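# Lift feed hopper off grinder inlet onto bench

## Task

Remove the feed hopper from where it sits on the grinder's inlet, set it down on the bench next to the grinder, and release it at the end.

## Robot and tools

Robot: two arms, left_arm and right_arm, each ending in a two-finger gripper. All reported positions use one shared world frame with its origin on the tabletop midway between the arms. +x runs outward across the table, +z runs up, and left_arm sits on the +y side. The names left and right refer only to the arms, not to image sides. Printed hand positions can be slightly wrong, especially when an arm is stretched far.

Gripper axes: the fingers extend along the gripper's own +z and close together along its y axis. The reported end-effector point lies between the finger pads, roughly 1 cm back from the tips.

execute_actions(actions): actions is a list of actions. Each action is a table of 1 to 15 rows, and each row lasts one control step of 1/30 s. If a table has fewer than 15 rows, its final row is repeated to fill 15 steps. Every row is one flat list of 14 numbers, each in [-1, 1], always covering both arms: left_arm dx, dy, dz, rx, ry, rz, opening, then right_arm dx, dy, dz, rx, ry, rz, opening. The first six numbers per arm are an offset, not a pose: they are measured from that gripper's pose as measured when the action began (for the first action in a call, the pose in the latest result), expressed in the gripper's own axes. Rows do not add up; each one is relative to that same starting pose. Scale: 1.0 equals 0.6 m for dx, dy, dz and 180 degrees for rotation; rx, ry, rz form a single rotation vector. The opening is absolute, not an offset: +1 means fully open (0.094 m), -1 means closed. An empty list just returns the current state and images.

Limits inside an action: each control step, the commanded pose is cut back to at most 70 mm and 16 degrees from where the gripper actually is. Large offsets therefore take several actions. After an action ends, an arm continues only toward its last clipped pose, so send the remainder in the next action. If position and orientation cannot both be met, position wins. Elbows stop just before full extension.

move(target, speed, blocking): target is one 14-number row laid out exactly like an execute_actions row, with the offsets taken from the pose in the most recent result that showed one, in each gripper's own axes; openings are absolute and are sent when the move starts. Each gripper follows a straight path; both paths finish together, lasting 0.5 to 10 s (cut off at 10 s if longer). speed is the top path speed in m/s, 0.002 to 0.5, default 0.25; turning is capped at twice that value in rad/s. Paths do not avoid obstacles or the other arm, grippers lag and may overshoot the speed, particularly near full reach. Faster contact hits harder, and aiming deeper past a contact presses harder. With blocking=false the call returns after 0.5 s while motion continues; before sending new rows or moves you must call wait or stop. The result adds a move: line giving the ending (done, off_target, moving, held, fault), any limits (limits=paced: the sent pose was clipped; limits=held: a check blocked some steps, after which the arm may speed up sharply), and each gripper's remaining distance to its pose. If only one arm is named in the ending, the other finished at rest near its pose.

wait(seconds): 0 to 10; lets time pass with each arm holding its last command, returning early if a running move ends. stop(): brakes a running move; it needs stopping distance, and fingers keep moving. zoom_image(camera, region): camera is one of cam_head_left, cam_head_right, cam_high, cam_low, cam_left_wrist, cam_right_wrist; region is [x0, y0, x1, y1] in that image's pixels, origin top-left, no larger than 504 by 504. finished_scene(scene): pass the current scene number once the hopper rests on the bench and is released; this is final.

Reading results: the state line lists for left_arm and right_arm the end_effector_position in metres and end_effector_quat_wxyz. Hand target lines show the pose each controller is driving toward. A pose unreachable line means the clearance check altered or blocked commands for the named arm. grip_measured reports the finger opening on the same scale you command; the final value in Joint positions is the opening in metres. Readings may be off by about 1 mm. FAULT lines mark an arm stop. MOTOR HOT appears from 85 °C; at 100 °C an OVER-TEMPERATURE FAULT releases that arm and it falls, so avoid long heavy holds, including while thinking. Calibration for all cameras (intrinsics, distortion, T_world_to_cam) is given and can be used to locate things in images; results list cameras whose numbers change.

Practical points: arms usually finish a centimetre or more too low, and zero offsets can let them sink. To keep an arm in place, send the offset back to its desired pose in a reply's first call, zeros afterward, raising the aim if it still droops. To grasp, command an opening roughly 0.03 under grip_measured for a firm hold, closer to it for a gentler one; per-pad force tops out near 50 to 62 N. Expect occasional brief tugs on a held part. Keep the arms from striking or pushing one another, never knock or set anything off the table, and avoid dropping, slamming or shoving the hopper. The robot keeps executing its last command while you compose a reply.

Each tool is called after "Emit:" as name(argument=value, ...) on one line, values as JSON.

## Session

I'll start by getting the current state and camera images.

Emit:
execute_actions(actions=[])

Scene clock: 0.00 s.
left_arm: end_effector_position=(+0.5271, +0.8004, +0.1277) grip_measured=+1.000 end_effector_quat_wxyz=(-0.533, +0.838, -0.013, +0.113) | right_arm: end_effector_position=(+0.3624, -0.5175, +0.3115) grip_measured=+1.000 end_effector_quat_wxyz=(-0.057, +0.039, +0.986, -0.155)
Joint positions: left_arm=[ 0.668  1.967  1.35   0.124 -0.543 -2.035  0.094] | right_arm=[-0.412  1.308  1.397 -1.664  0.331 -0.301  0.094]
Joint velocities: left_arm=[-0.005 -0.015  0.007  0.002  0.051  0.007  0.   ] | right_arm=[-0.015  0.015 -0.002  0.002 -0.007  0.007  0.   ]
Motor temperatures (°C, as the motors report them): left_arm=[20 20 18 19 19 19] | right_arm=[19 20 20 19 19 19]
Hand target (left_arm): +0.534, +0.807, +0.153; -0.547, +0.827, -0.006, +0.127
Hand target (right_arm): +0.368, -0.520, +0.321; -0.045, +0.041, +0.985, -0.159

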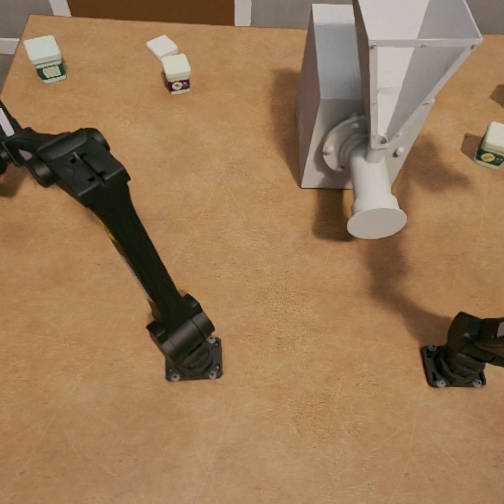

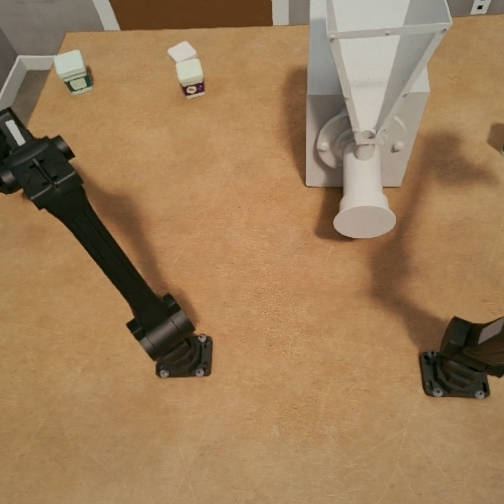

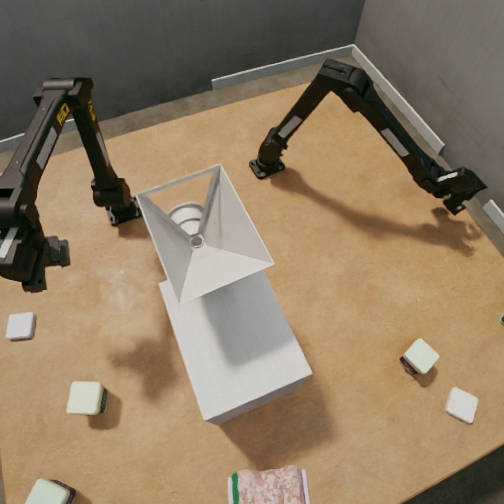

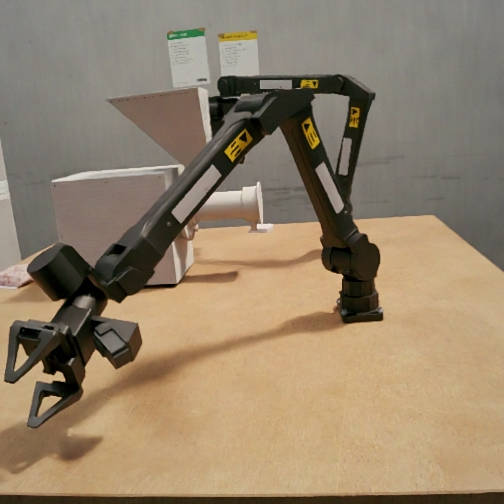

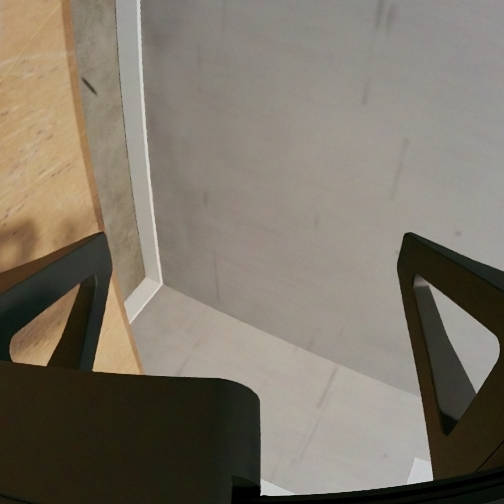

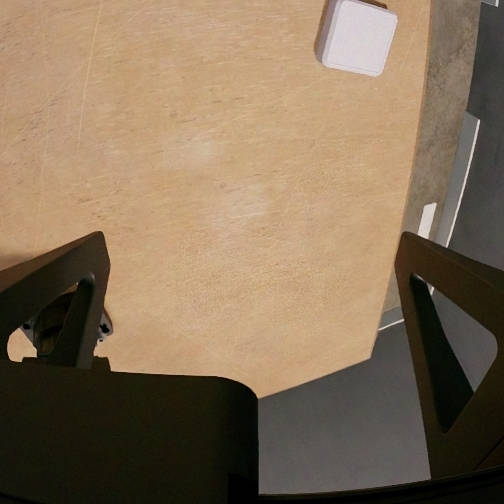

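Emit:
zoom_image(camera="cam_head_left", region=[270, 0, 504, 260])

Emit:
zoom_image(camera="cam_head_right", region=[270, 0, 504, 260])

Emit:
zoom_image(camera="cam_high", region=[100, 140, 340, 440])

Emit:
zoom_image(camera="cam_low", region=[30, 60, 330, 320])

Region (270, 0, 504, 260) of cam_head_left's 504x504 image, scaled by 1.938, with more detail than that image has; it fills the left 454 columns of this view, and the rest is white.

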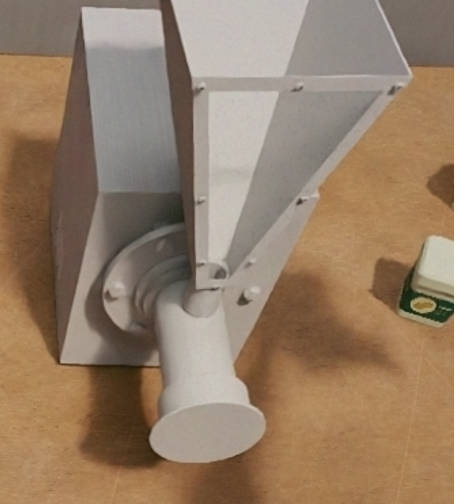

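Region (270, 0, 504, 260) of cam_head_right's 504x504 image, scaled by 1.938, with more detail than that image has; it fills the left 454 columns of this view, and the rest is white.

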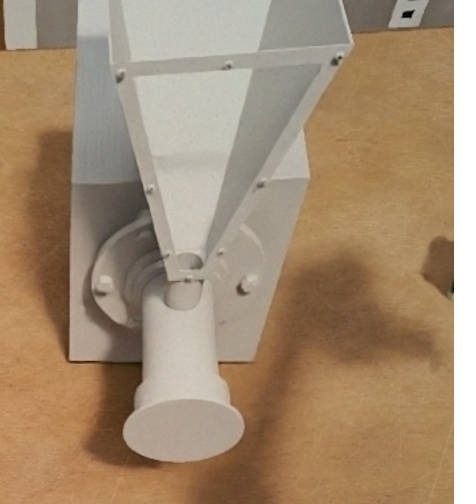

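Region (100, 140, 340, 440) of cam_high's 504x504 image, scaled by 1.680, with more detail than that image has; it fills the left 403 columns of this view, and the rest is white.

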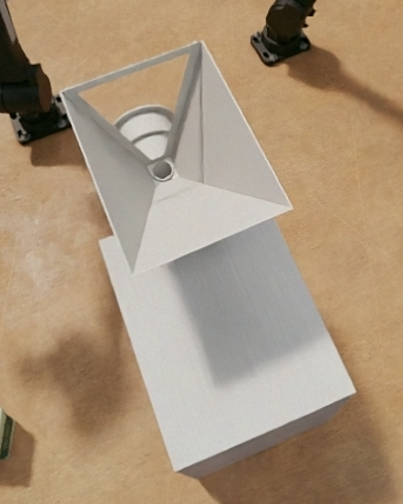

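Region (30, 60, 330, 320) of cam_low's 504x504 image, scaled by 1.680, with more detail than that image has; it fills the top 437 rows of this view, and the rest is white.

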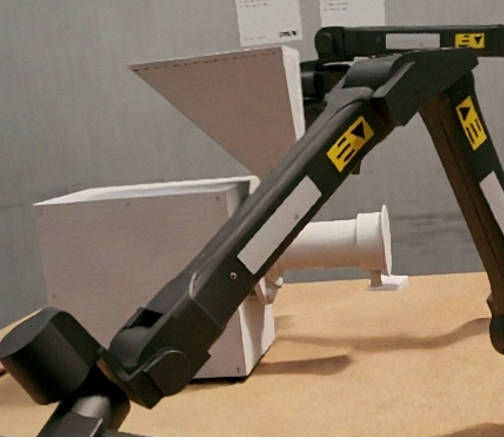

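Emit:
zoom_image(camera="cam_head_left", region=[310, 90, 440, 250])

Emit:
zoom_image(camera="cam_head_right", region=[300, 90, 430, 250])

Emit:
zoom_image(camera="cam_high", region=[130, 160, 280, 310])

Emit:
zoom_image(camera="cam_low", region=[90, 70, 290, 250])

Region (310, 90, 440, 250) of cam_head_left's 504x504 image, scaled by 3.150, with more detail than that image has; it fills the left 410 columns of this view, and the rest is white.

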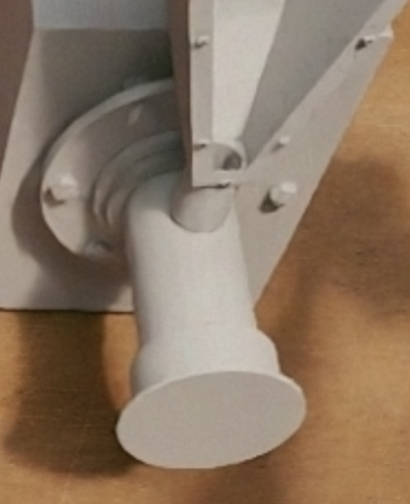

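Region (300, 90, 430, 250) of cam_head_right's 504x504 image, scaled by 3.150, with more detail than that image has; it fills the left 410 columns of this view, and the rest is white.

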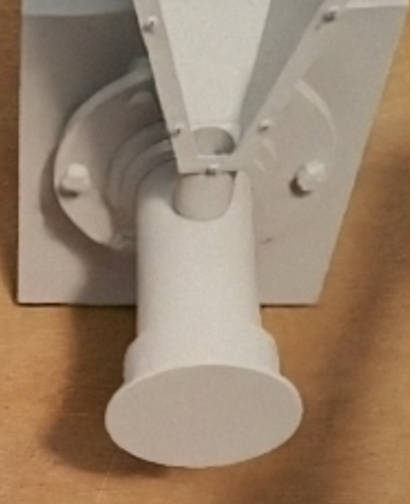

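Region (130, 160, 280, 310) of cam_high's 504x504 image, scaled by 3.360, with more detail than that image has.

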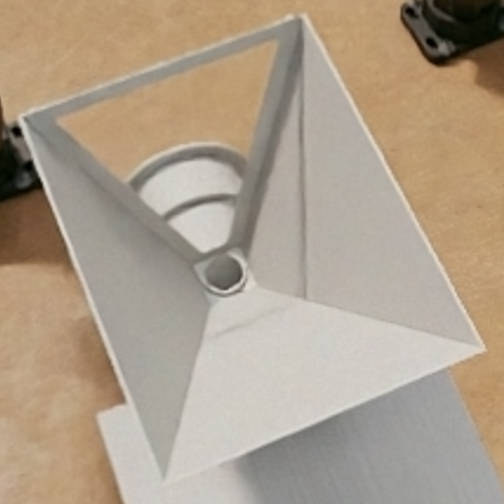

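Region (90, 70, 290, 250) of cam_low's 504x504 image, scaled by 2.520, with more detail than that image has; it fills the top 454 rows of this view, and the rest is white.

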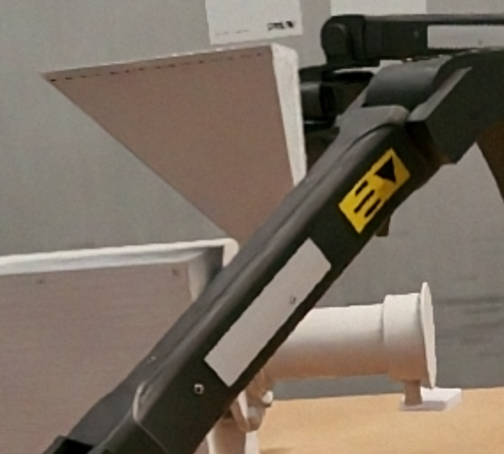

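Emit:
move(target=[0.017, -0.041, -0.004, 0, 0, 0, 1, 0.0905, 0.2320, -0.6114, -0.1948, -0.2752, 0.0468, 1], speed=0.25)

Scene clock: 122.70 s.
left_arm: end_effector_position=(+0.5213, +0.7950, +0.1142) grip_measured=+1.000 end_effector_quat_wxyz=(-0.515, +0.852, -0.023, +0.094) | right_arm: end_effector_position=(+0.3628, -0.2675, +0.5966) grip_measured=+1.000 end_effector_quat_wxyz=(+0.357, +0.051, +0.925, +0.119)
Joint positions: left_arm=[ 0.668  1.967  1.346  0.064 -0.543 -2.035  0.094] | right_arm=[ 0.111  1.058  1.878 -1.622 -0.087  0.288  0.094]
Joint velocities: left_arm=[ 0.015 -0.005  0.012 -0.002 -0.007  0.007  0.   ] | right_arm=[-0.005  0.015  0.017  0.017 -0.007  0.037  0.   ]
Motor temperatures (°C, as the motors report them): left_arm=[20 24 23 19 19 19] | right_arm=[19 21 27 19 19 19]
Hand target (left_arm): +0.533, +0.805, +0.153; -0.533, +0.838, -0.013, +0.113
Hand target (right_arm): +0.361, -0.265, +0.616; +0.379, +0.051, +0.915, +0.126
Off the commanded pose (left_arm): 0.042 m, 4 deg.
Off the commanded pose (right_arm): 0.024 m, 3 deg.
move: off_target (left_arm, right_arm)
camera_calibration (this result's frames):
cam_left_wrist: T_world_to_cam=[[-0.0480243, 0.469417, 0.881669, -0.447733], [0.693584, -0.619513, 0.36762, 0.0932733], [0.718773, 0.629167, -0.295829, -0.714733], [0, 0, 0, 1]] pos_world=[0.427536, 0.717643, 0.149025]
cam_right_wrist: T_world_to_cam=[[0.0120934, -0.971985, -0.234731, -0.125093], [-0.992702, 0.0164978, -0.119459, 0.438764], [0.119985, 0.234462, -0.964692, 0.716434], [0, 0, 0, 1]] pos_world=[0.351113, -0.296804, 0.714189]

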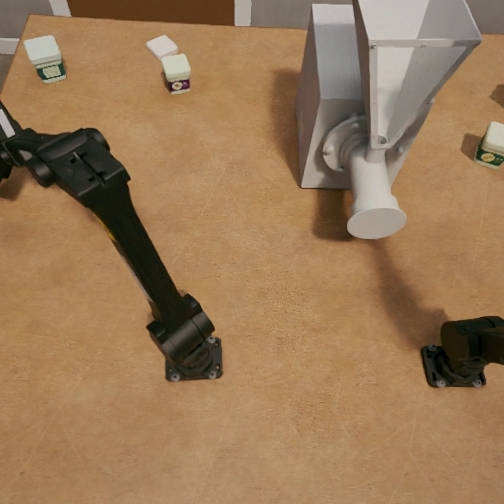

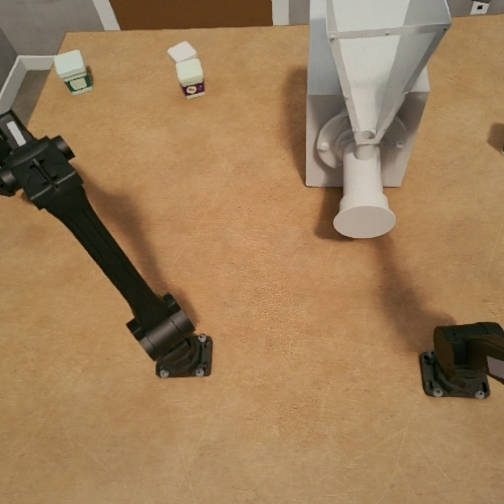

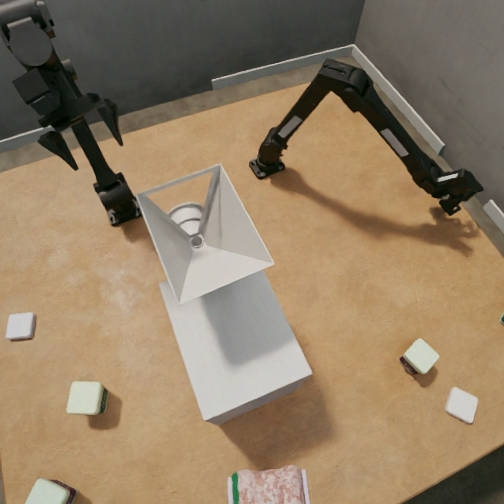

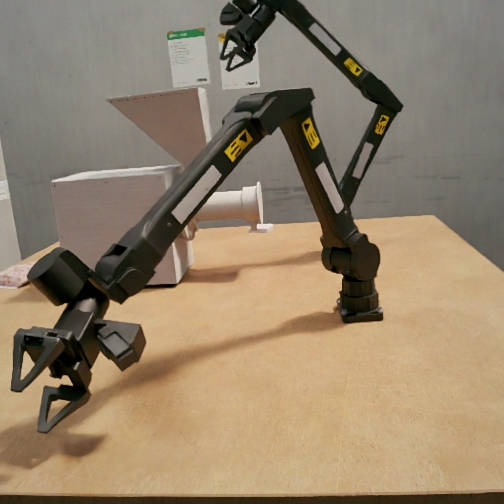

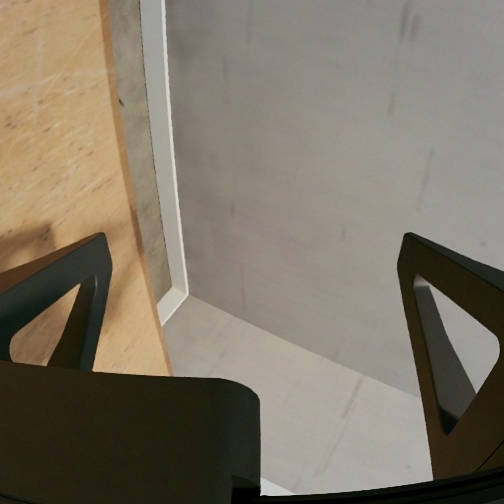

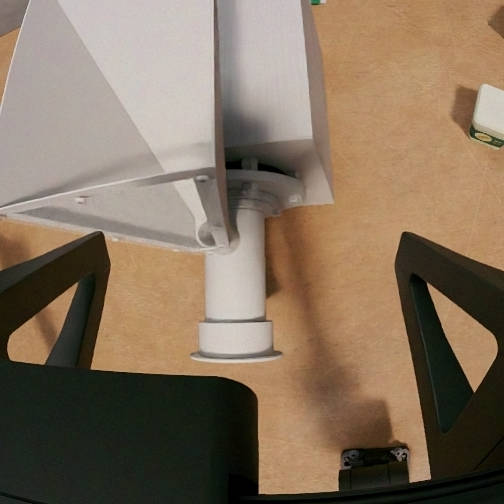

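Emit:
zoom_image(camera="cam_right_wrist", region=[0, 0, 340, 300])

Region (0, 0, 340, 300) of cam_right_wrist's 504x504 image, scaled by 1.482, with more detail than that image has; it fills the top 445 rows of this view, and the rest is white.

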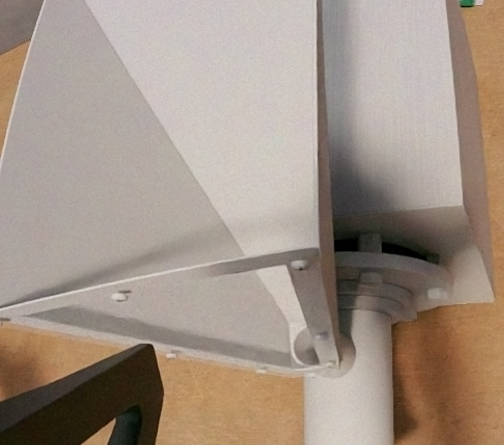

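Emit:
move(target=[0.0257, -0.0637, -0.0112, 0, 0, 0, 1, -0.0667, 0.0380, 0.1498, -0.0094, -0.0151, 0.0048, 1], speed=0.15)

Scene clock: 191.70 s.
left_arm: end_effector_position=(+0.5188, +0.7926, +0.1090) grip_measured=+1.000 end_effector_quat_wxyz=(-0.492, +0.867, -0.035, +0.071) | right_arm: end_effector_position=(+0.4542, -0.2405, +0.5590) grip_measured=+1.000 end_effector_quat_wxyz=(+0.370, +0.056, +0.918, +0.129)
Joint positions: left_arm=[ 0.668  1.967  1.372 -0.035 -0.543 -2.035  0.094] | right_arm=[ 0.153  1.167  1.794 -1.394 -0.065  0.333  0.094]
Joint velocities: left_arm=[-0.005 -0.034 -0.002 -0.012 -0.007 -0.066  0.   ] | right_arm=[-0.005 -0.024 -0.002 -0.002  0.11   0.037  0.   ]
Motor temperatures (°C, as the motors report them): left_arm=[20 25 26 19 19 19] | right_arm=[19 21 27 19 19 19]
Hand target (left_arm): +0.531, +0.803, +0.153; -0.515, +0.852, -0.023, +0.094
Hand target (right_arm): +0.454, -0.237, +0.565; +0.379, +0.055, +0.914, +0.134
Off the commanded pose (left_arm): 0.048 m, 4 deg.
Off the commanded pose (right_arm): 0.007 m, 1 deg.
move: off_target (left_arm)
camera_calibration (this result's frames):
cam_left_wrist: T_world_to_cam=[[-0.00117978, 0.512671, 0.858584, -0.498179], [0.713173, -0.601426, 0.360099, 0.071841], [0.700987, 0.612744, -0.364913, -0.683264], [0, 0, 0, 1]] pos_world=[0.427137, 0.717275, 0.152526]
cam_right_wrist: T_world_to_cam=[[0.0134408, -0.966689, -0.255602, -0.0964887], [-0.988727, 0.0252751, -0.147583, 0.540634], [0.149127, 0.254704, -0.955451, 0.649366], [0, 0, 0, 1]] pos_world=[0.438998, -0.272335, 0.675563]

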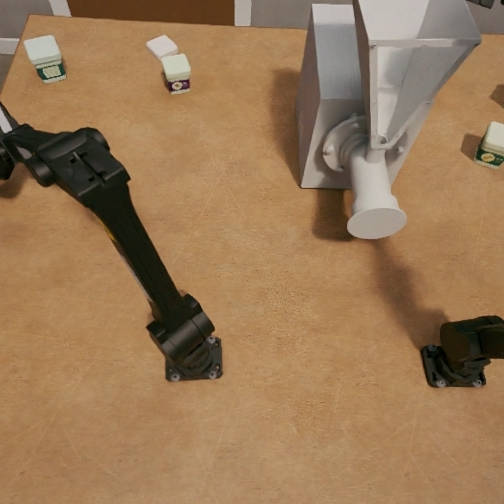

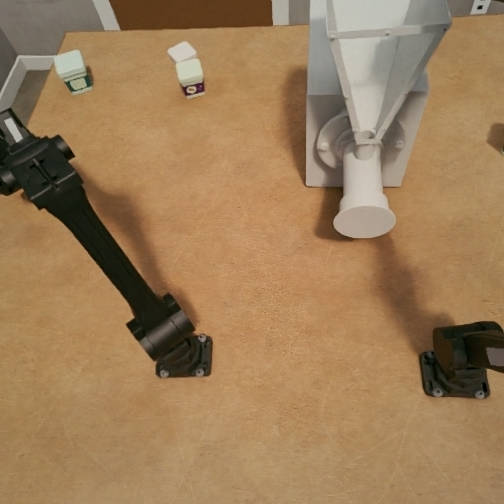

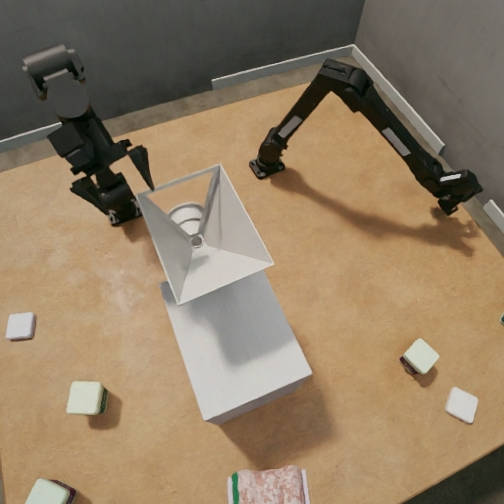

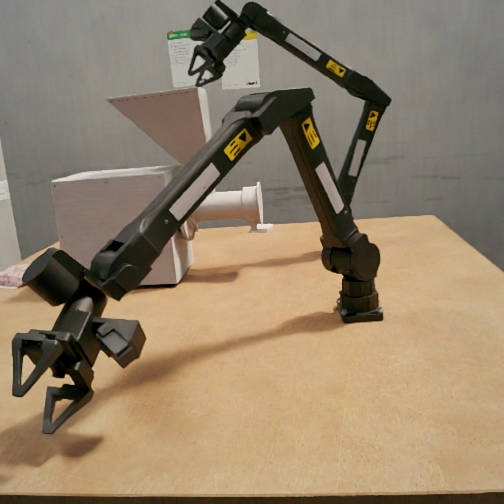

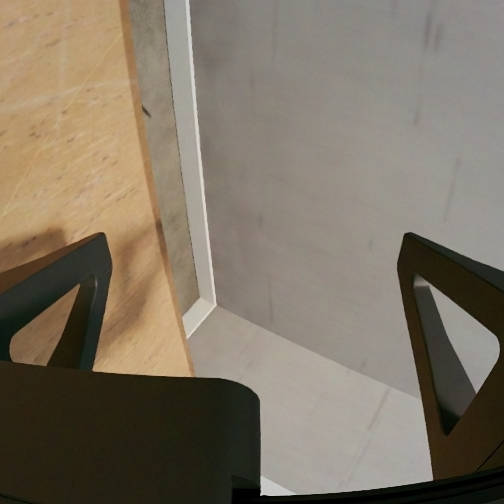

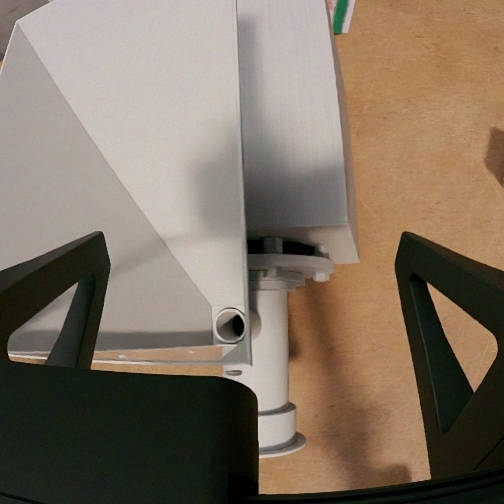

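Emit:
zoom_image(camera="cam_low", region=[100, 0, 300, 170])

Emit:
zoom_image(camera="cam_high", region=[20, 40, 290, 310])

Emit:
zoom_image(camera="cam_right_wrist", region=[130, 0, 380, 400])

Region (100, 0, 300, 170) of cam_low's 504x504 image, scaled by 2.520, with more detail than that image has; it fills the top 428 rows of this view, and the rest is white.

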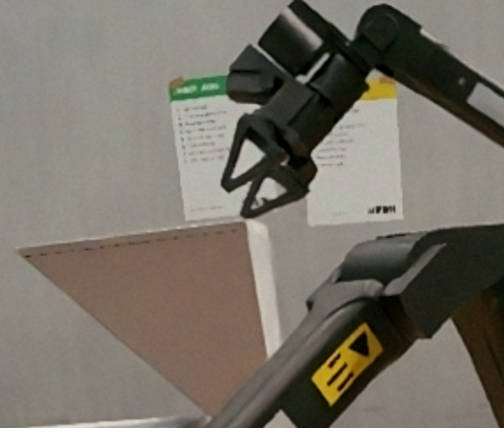

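Region (20, 40, 290, 310) of cam_high's 504x504 image, scaled by 1.867, with more detail than that image has.

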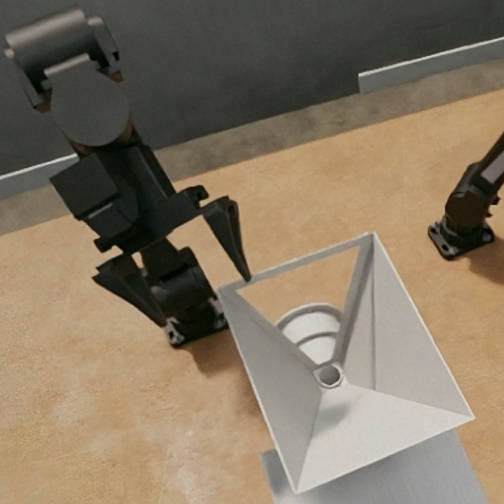

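Region (130, 0, 380, 400) of cam_right_wrist's 504x504 image, scaled by 1.260, with more detail than that image has; it fills the left 315 columns of this view, and the rest is white.

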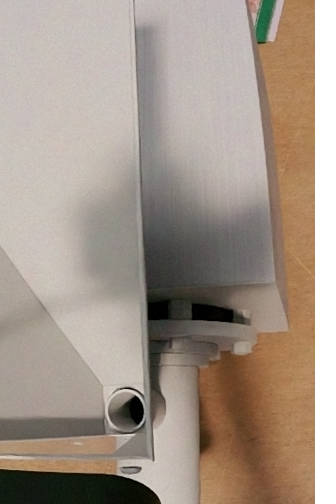

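Emit:
move(target=[0.0243, -0.0717, -0.0192, 0.0185, 0.0091, -0.0125, 1, -0.0067, 0.0027, 0.093, 0, -0.006, 0, 1], speed=0.08)

Scene clock: 241.87 s.
left_arm: end_effector_position=(+0.5186, +0.7925, +0.1088) grip_measured=+1.000 end_effector_quat_wxyz=(-0.492, +0.867, -0.035, +0.071) | right_arm: end_effector_position=(+0.4938, -0.2341, +0.5225) grip_measured=+1.000 end_effector_quat_wxyz=(+0.375, +0.058, +0.917, +0.125)
Joint positions: left_arm=[ 0.668  1.967  1.371 -0.035 -0.543 -2.035  0.094] | right_arm=[ 0.156  1.202  1.703 -1.261 -0.052  0.336  0.094]
Joint velocities: left_arm=[-0.015 -0.005 -0.002 -0.007 -0.037 -0.007  0.   ] | right_arm=[-0.005 -0.005  0.012  0.017 -0.022 -0.037  0.   ]
Motor temperatures (°C, as the motors report them): left_arm=[20 26 27 19 19 19] | right_arm=[19 21 27 19 19 19]
Hand target (left_arm): +0.530, +0.801, +0.153; -0.515, +0.851, -0.023, +0.095
Hand target (right_arm): +0.496, -0.229, +0.524; +0.379, +0.057, +0.915, +0.128
Off the commanded pose (left_arm): 0.047 m, 4 deg.
Off the commanded pose (right_arm): 0.006 m, 1 deg.
move: off_target (left_arm)
camera_calibration (this result's frames):
cam_left_wrist: T_world_to_cam=[[-0.000939162, 0.512893, 0.858452, -0.498283], [0.713274, -0.601333, 0.360054, 0.0717885], [0.700885, 0.61265, -0.365268, -0.682901], [0, 0, 0, 1]] pos_world=[0.426962, 0.717113, 0.152463]
cam_right_wrist: T_world_to_cam=[[0.00712269, -0.968327, -0.249582, -0.10058], [-0.987203, 0.0329531, -0.156025, 0.579714], [0.159308, 0.2475, -0.955701, 0.600363], [0, 0, 0, 1]] pos_world=[0.477369, -0.265087, 0.639115]

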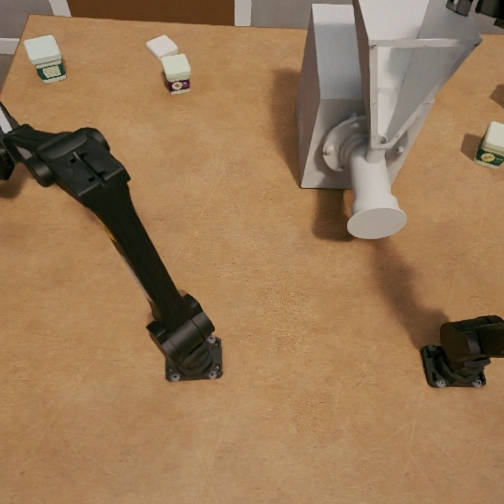

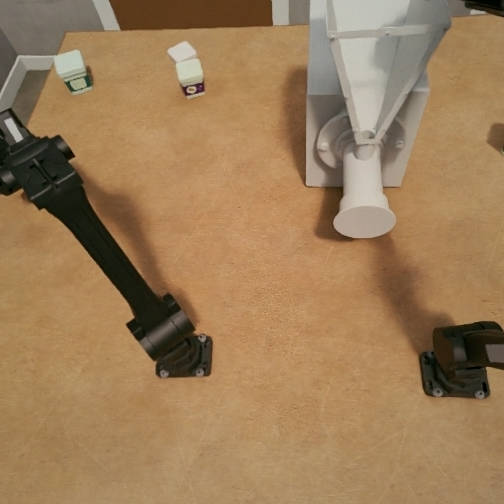

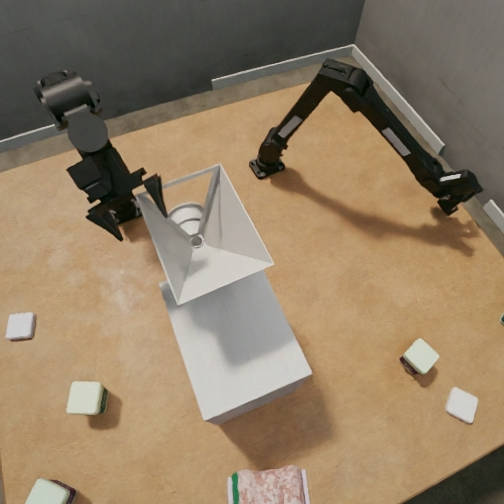

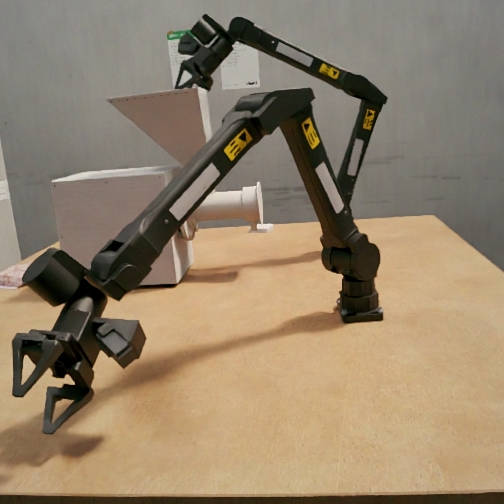

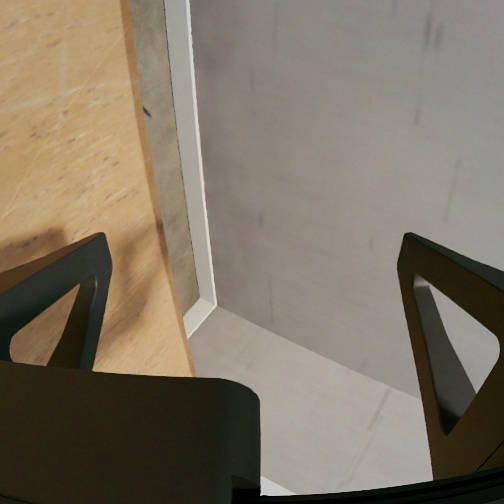

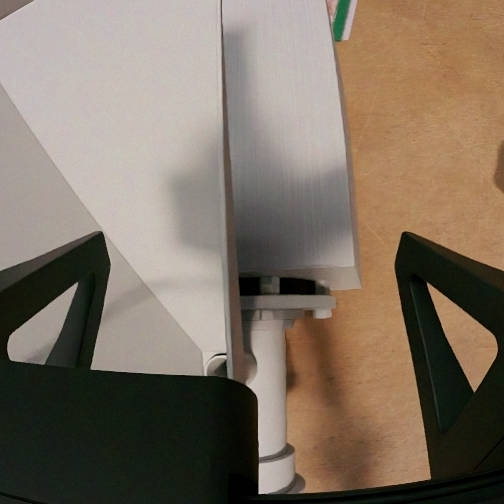

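Emit:
zoom_image(camera="cam_right_wrist", region=[150, 100, 350, 400])

Emit:
zoom_image(camera="cam_low", region=[100, 0, 300, 170])

Emit:
zoom_image(camera="cam_high", region=[20, 60, 290, 310])

Region (150, 100, 350, 400) of cam_right_wrist's 504x504 image, scaled by 1.680, with more detail than that image has.

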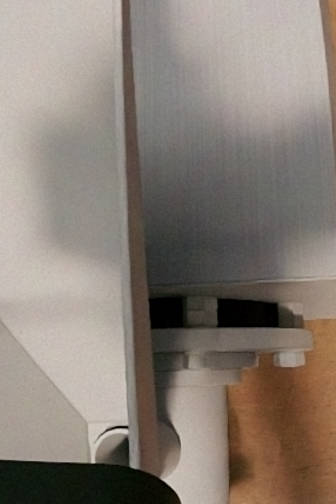

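Region (100, 0, 300, 170) of cam_low's 504x504 image, scaled by 2.520, with more detail than that image has; it fills the top 428 rows of this view, and the rest is white.

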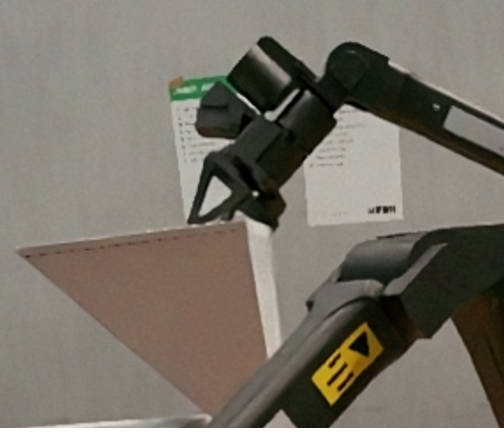

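Region (20, 60, 290, 310) of cam_high's 504x504 image, scaled by 1.867, with more detail than that image has; it fills the top 467 rows of this view, and the rest is white.

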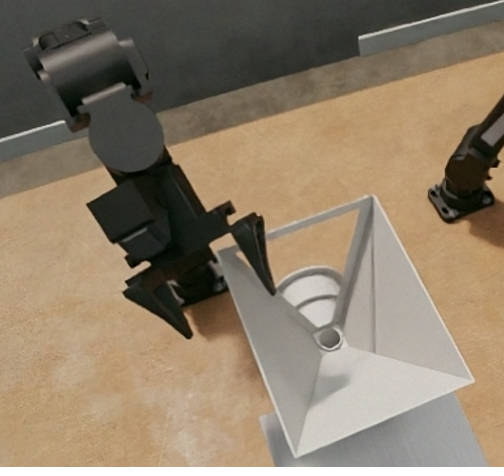

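Emit:
move(target=[0.0243, -0.0717, -0.0192, 0.0185, 0.0091, -0.0125, 1, -0.002, 0.014, 0.075, 0, -0.004, 0, 1], speed=0.05)

Scene clock: 269.83 s.
left_arm: end_effector_position=(+0.5182, +0.7921, +0.1081) grip_measured=+1.000 end_effector_quat_wxyz=(-0.492, +0.867, -0.035, +0.071) | right_arm: end_effector_position=(+0.5228, -0.2238, +0.4964) grip_measured=+1.000 end_effector_quat_wxyz=(+0.379, +0.060, +0.916, +0.121)
Joint positions: left_arm=[ 0.668  1.967  1.37  -0.035 -0.543 -2.035  0.094] | right_arm=[ 0.173  1.241  1.655 -1.167 -0.029  0.347  0.094]
Joint velocities: left_arm=[-0.005  0.005 -0.007 -0.012 -0.11   0.007  0.   ] | right_arm=[-0.005 -0.005  0.007  0.002 -0.022 -0.007  0.   ]
Motor temperatures (°C, as the motors report them): left_arm=[20 27 26 19 19 19] | right_arm=[19 21 27 19 19 19]
Hand target (left_arm): +0.530, +0.801, +0.153; -0.515, +0.852, -0.023, +0.095
Hand target (right_arm): +0.527, -0.218, +0.495; +0.381, +0.059, +0.915, +0.124
Off the commanded pose (left_arm): 0.048 m, 4 deg.
Off the commanded pose (right_arm): 0.007 m, 0 deg.
move: off_target (left_arm)
camera_calibration (this result's frames):
cam_left_wrist: T_world_to_cam=[[0.0000229423, 0.513781, 0.857921, -0.498597], [0.713677, -0.60096, 0.359877, 0.0716363], [0.700475, 0.612271, -0.366688, -0.68202], [0, 0, 0, 1]] pos_world=[0.426624, 0.716801, 0.151889]
cam_right_wrist: T_world_to_cam=[[0.00281965, -0.969843, -0.243713, -0.098307], [-0.985738, 0.0383133, -0.16387, 0.608234], [0.168266, 0.2407, -0.955903, 0.562097], [0, 0, 0, 1]] pos_world=[0.505255, -0.253942, 0.613023]

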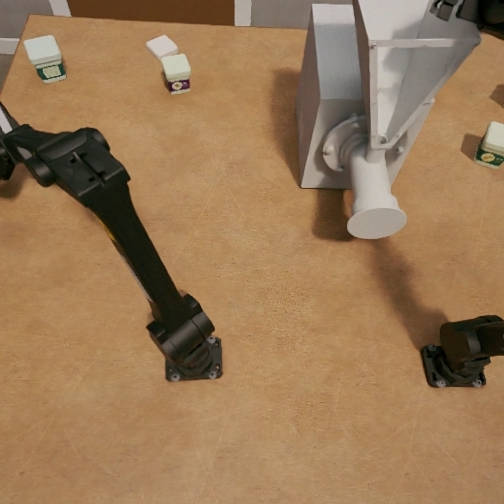

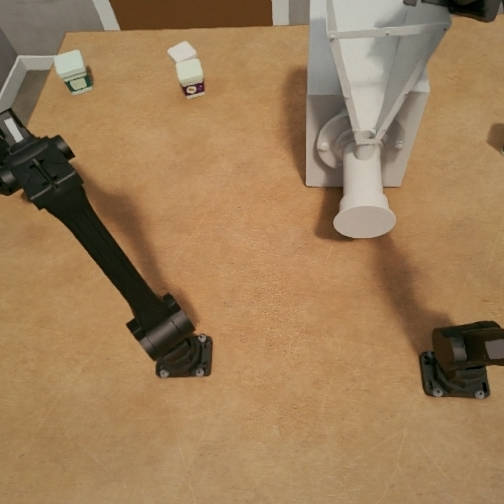

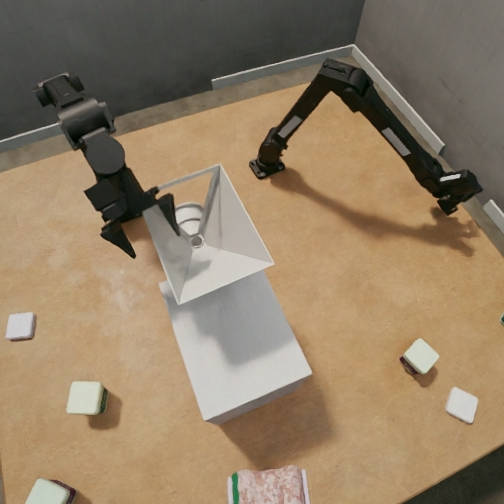

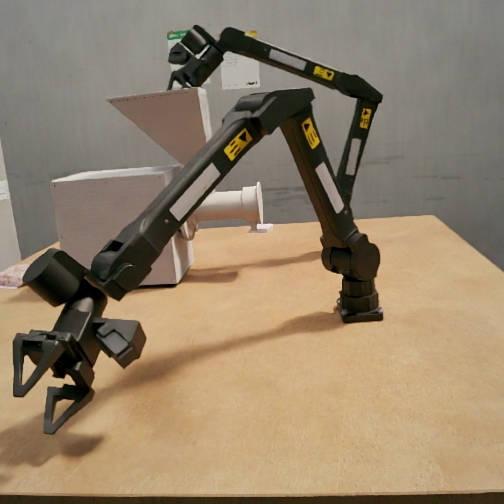

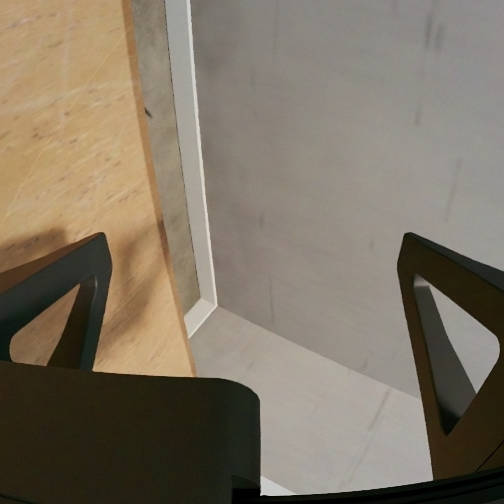

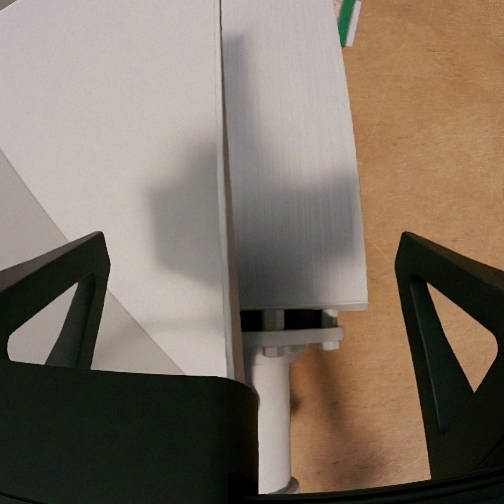

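Emit:
move(target=[0.0243, -0.0717, -0.0192, 0.0185, 0.0091, -0.0125, 1, 0.0, 0.02, 0.036, 0, 0, 0, 1], speed=0.04)

Scene clock: 277.83 s.
left_arm: end_effector_position=(+0.5177, +0.7917, +0.1074) grip_measured=+1.000 end_effector_quat_wxyz=(-0.491, +0.867, -0.035, +0.070) | right_arm: end_effector_position=(+0.5331, -0.2183, +0.4905) grip_measured=+1.000 end_effector_quat_wxyz=(+0.381, +0.062, +0.915, +0.116)
Joint positions: left_arm=[ 0.668  1.966  1.368 -0.035 -0.543 -2.035  0.094] | right_arm=[ 0.188  1.261  1.655 -1.145 -0.006  0.357  0.094]
Joint velocities: left_arm=[-0.015 -0.005 -0.002 -0.037  0.022  0.007  0.   ] | right_arm=[-0.005 -0.005 -0.012 -0.017  0.022  0.007  0.   ]
Motor temperatures (°C, as the motors report them): left_arm=[20 27 26 19 19 19] | right_arm=[19 21 27 19 19 19]
Hand target (left_arm): +0.529, +0.801, +0.152; -0.515, +0.852, -0.023, +0.094
Hand target (right_arm): +0.538, -0.208, +0.485; +0.379, +0.060, +0.916, +0.121
Off the commanded pose (left_arm): 0.048 m, 4 deg.
Off the commanded pose (right_arm): 0.013 m, 1 deg.
move: off_target (left_arm, right_arm)
camera_calibration (this result's frames):
cam_left_wrist: T_world_to_cam=[[0.00098445, 0.514669, 0.857388, -0.498936], [0.714081, -0.600588, 0.359698, 0.0714703], [0.700063, 0.61189, -0.368107, -0.680995], [0, 0, 0, 1]] pos_world=[0.426194, 0.716405, 0.151395]
cam_right_wrist: T_world_to_cam=[[-0.00516156, -0.971857, -0.235514, -0.094641], [-0.984828, 0.045793, -0.167383, 0.620065], [0.173457, 0.231077, -0.957348, 0.549255], [0, 0, 0, 1]] pos_world=[0.514897, -0.247292, 0.607328]

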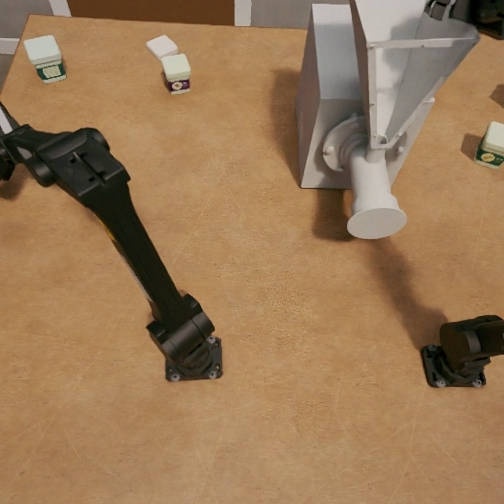

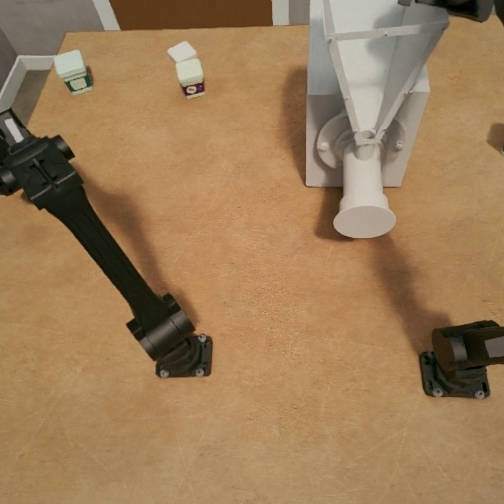

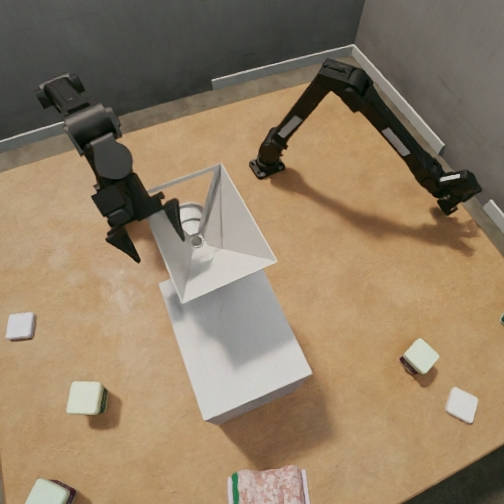

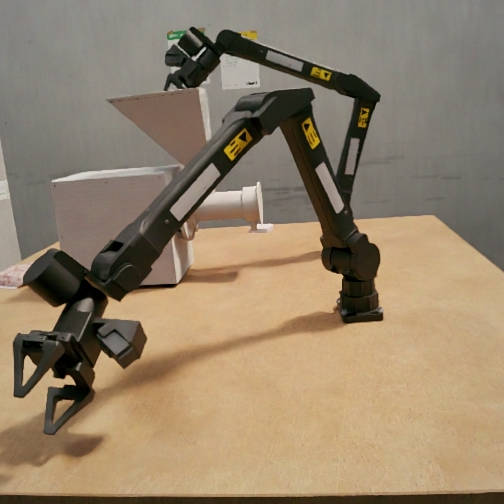

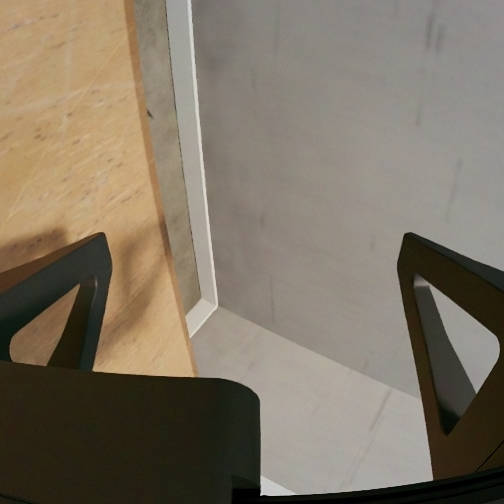

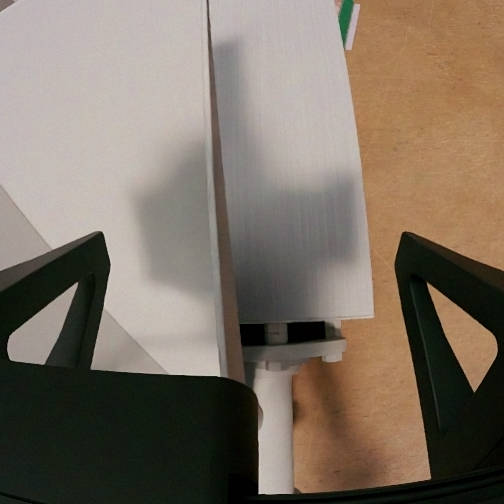

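Emit:
zoom_image(camera="cam_high", region=[20, 60, 290, 310])

Emit:
zoom_image(camera="cam_low", region=[100, 0, 300, 170])

Emit:
zoom_image(camera="cam_head_left", region=[300, 0, 504, 200])

Region (20, 60, 290, 310) of cam_high's 504x504 image, scaled by 1.867, with more detail than that image has; it fills the top 467 rows of this view, and the rest is white.

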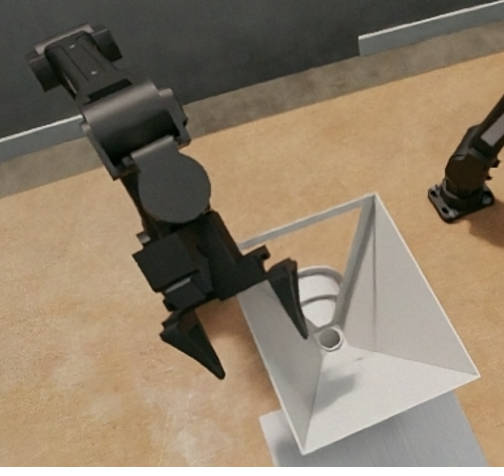

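Region (100, 0, 300, 170) of cam_low's 504x504 image, scaled by 2.520, with more detail than that image has; it fills the top 428 rows of this view, and the rest is white.

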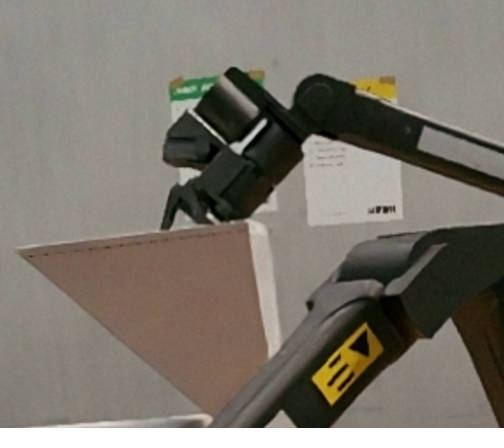

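Region (300, 0, 504, 200) of cam_head_left's 504x504 image, scaled by 2.471, with more detail than that image has; it fills the top 494 rows of this view, and the rest is white.

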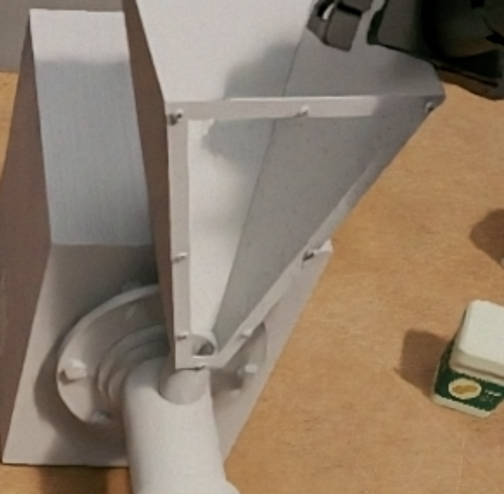

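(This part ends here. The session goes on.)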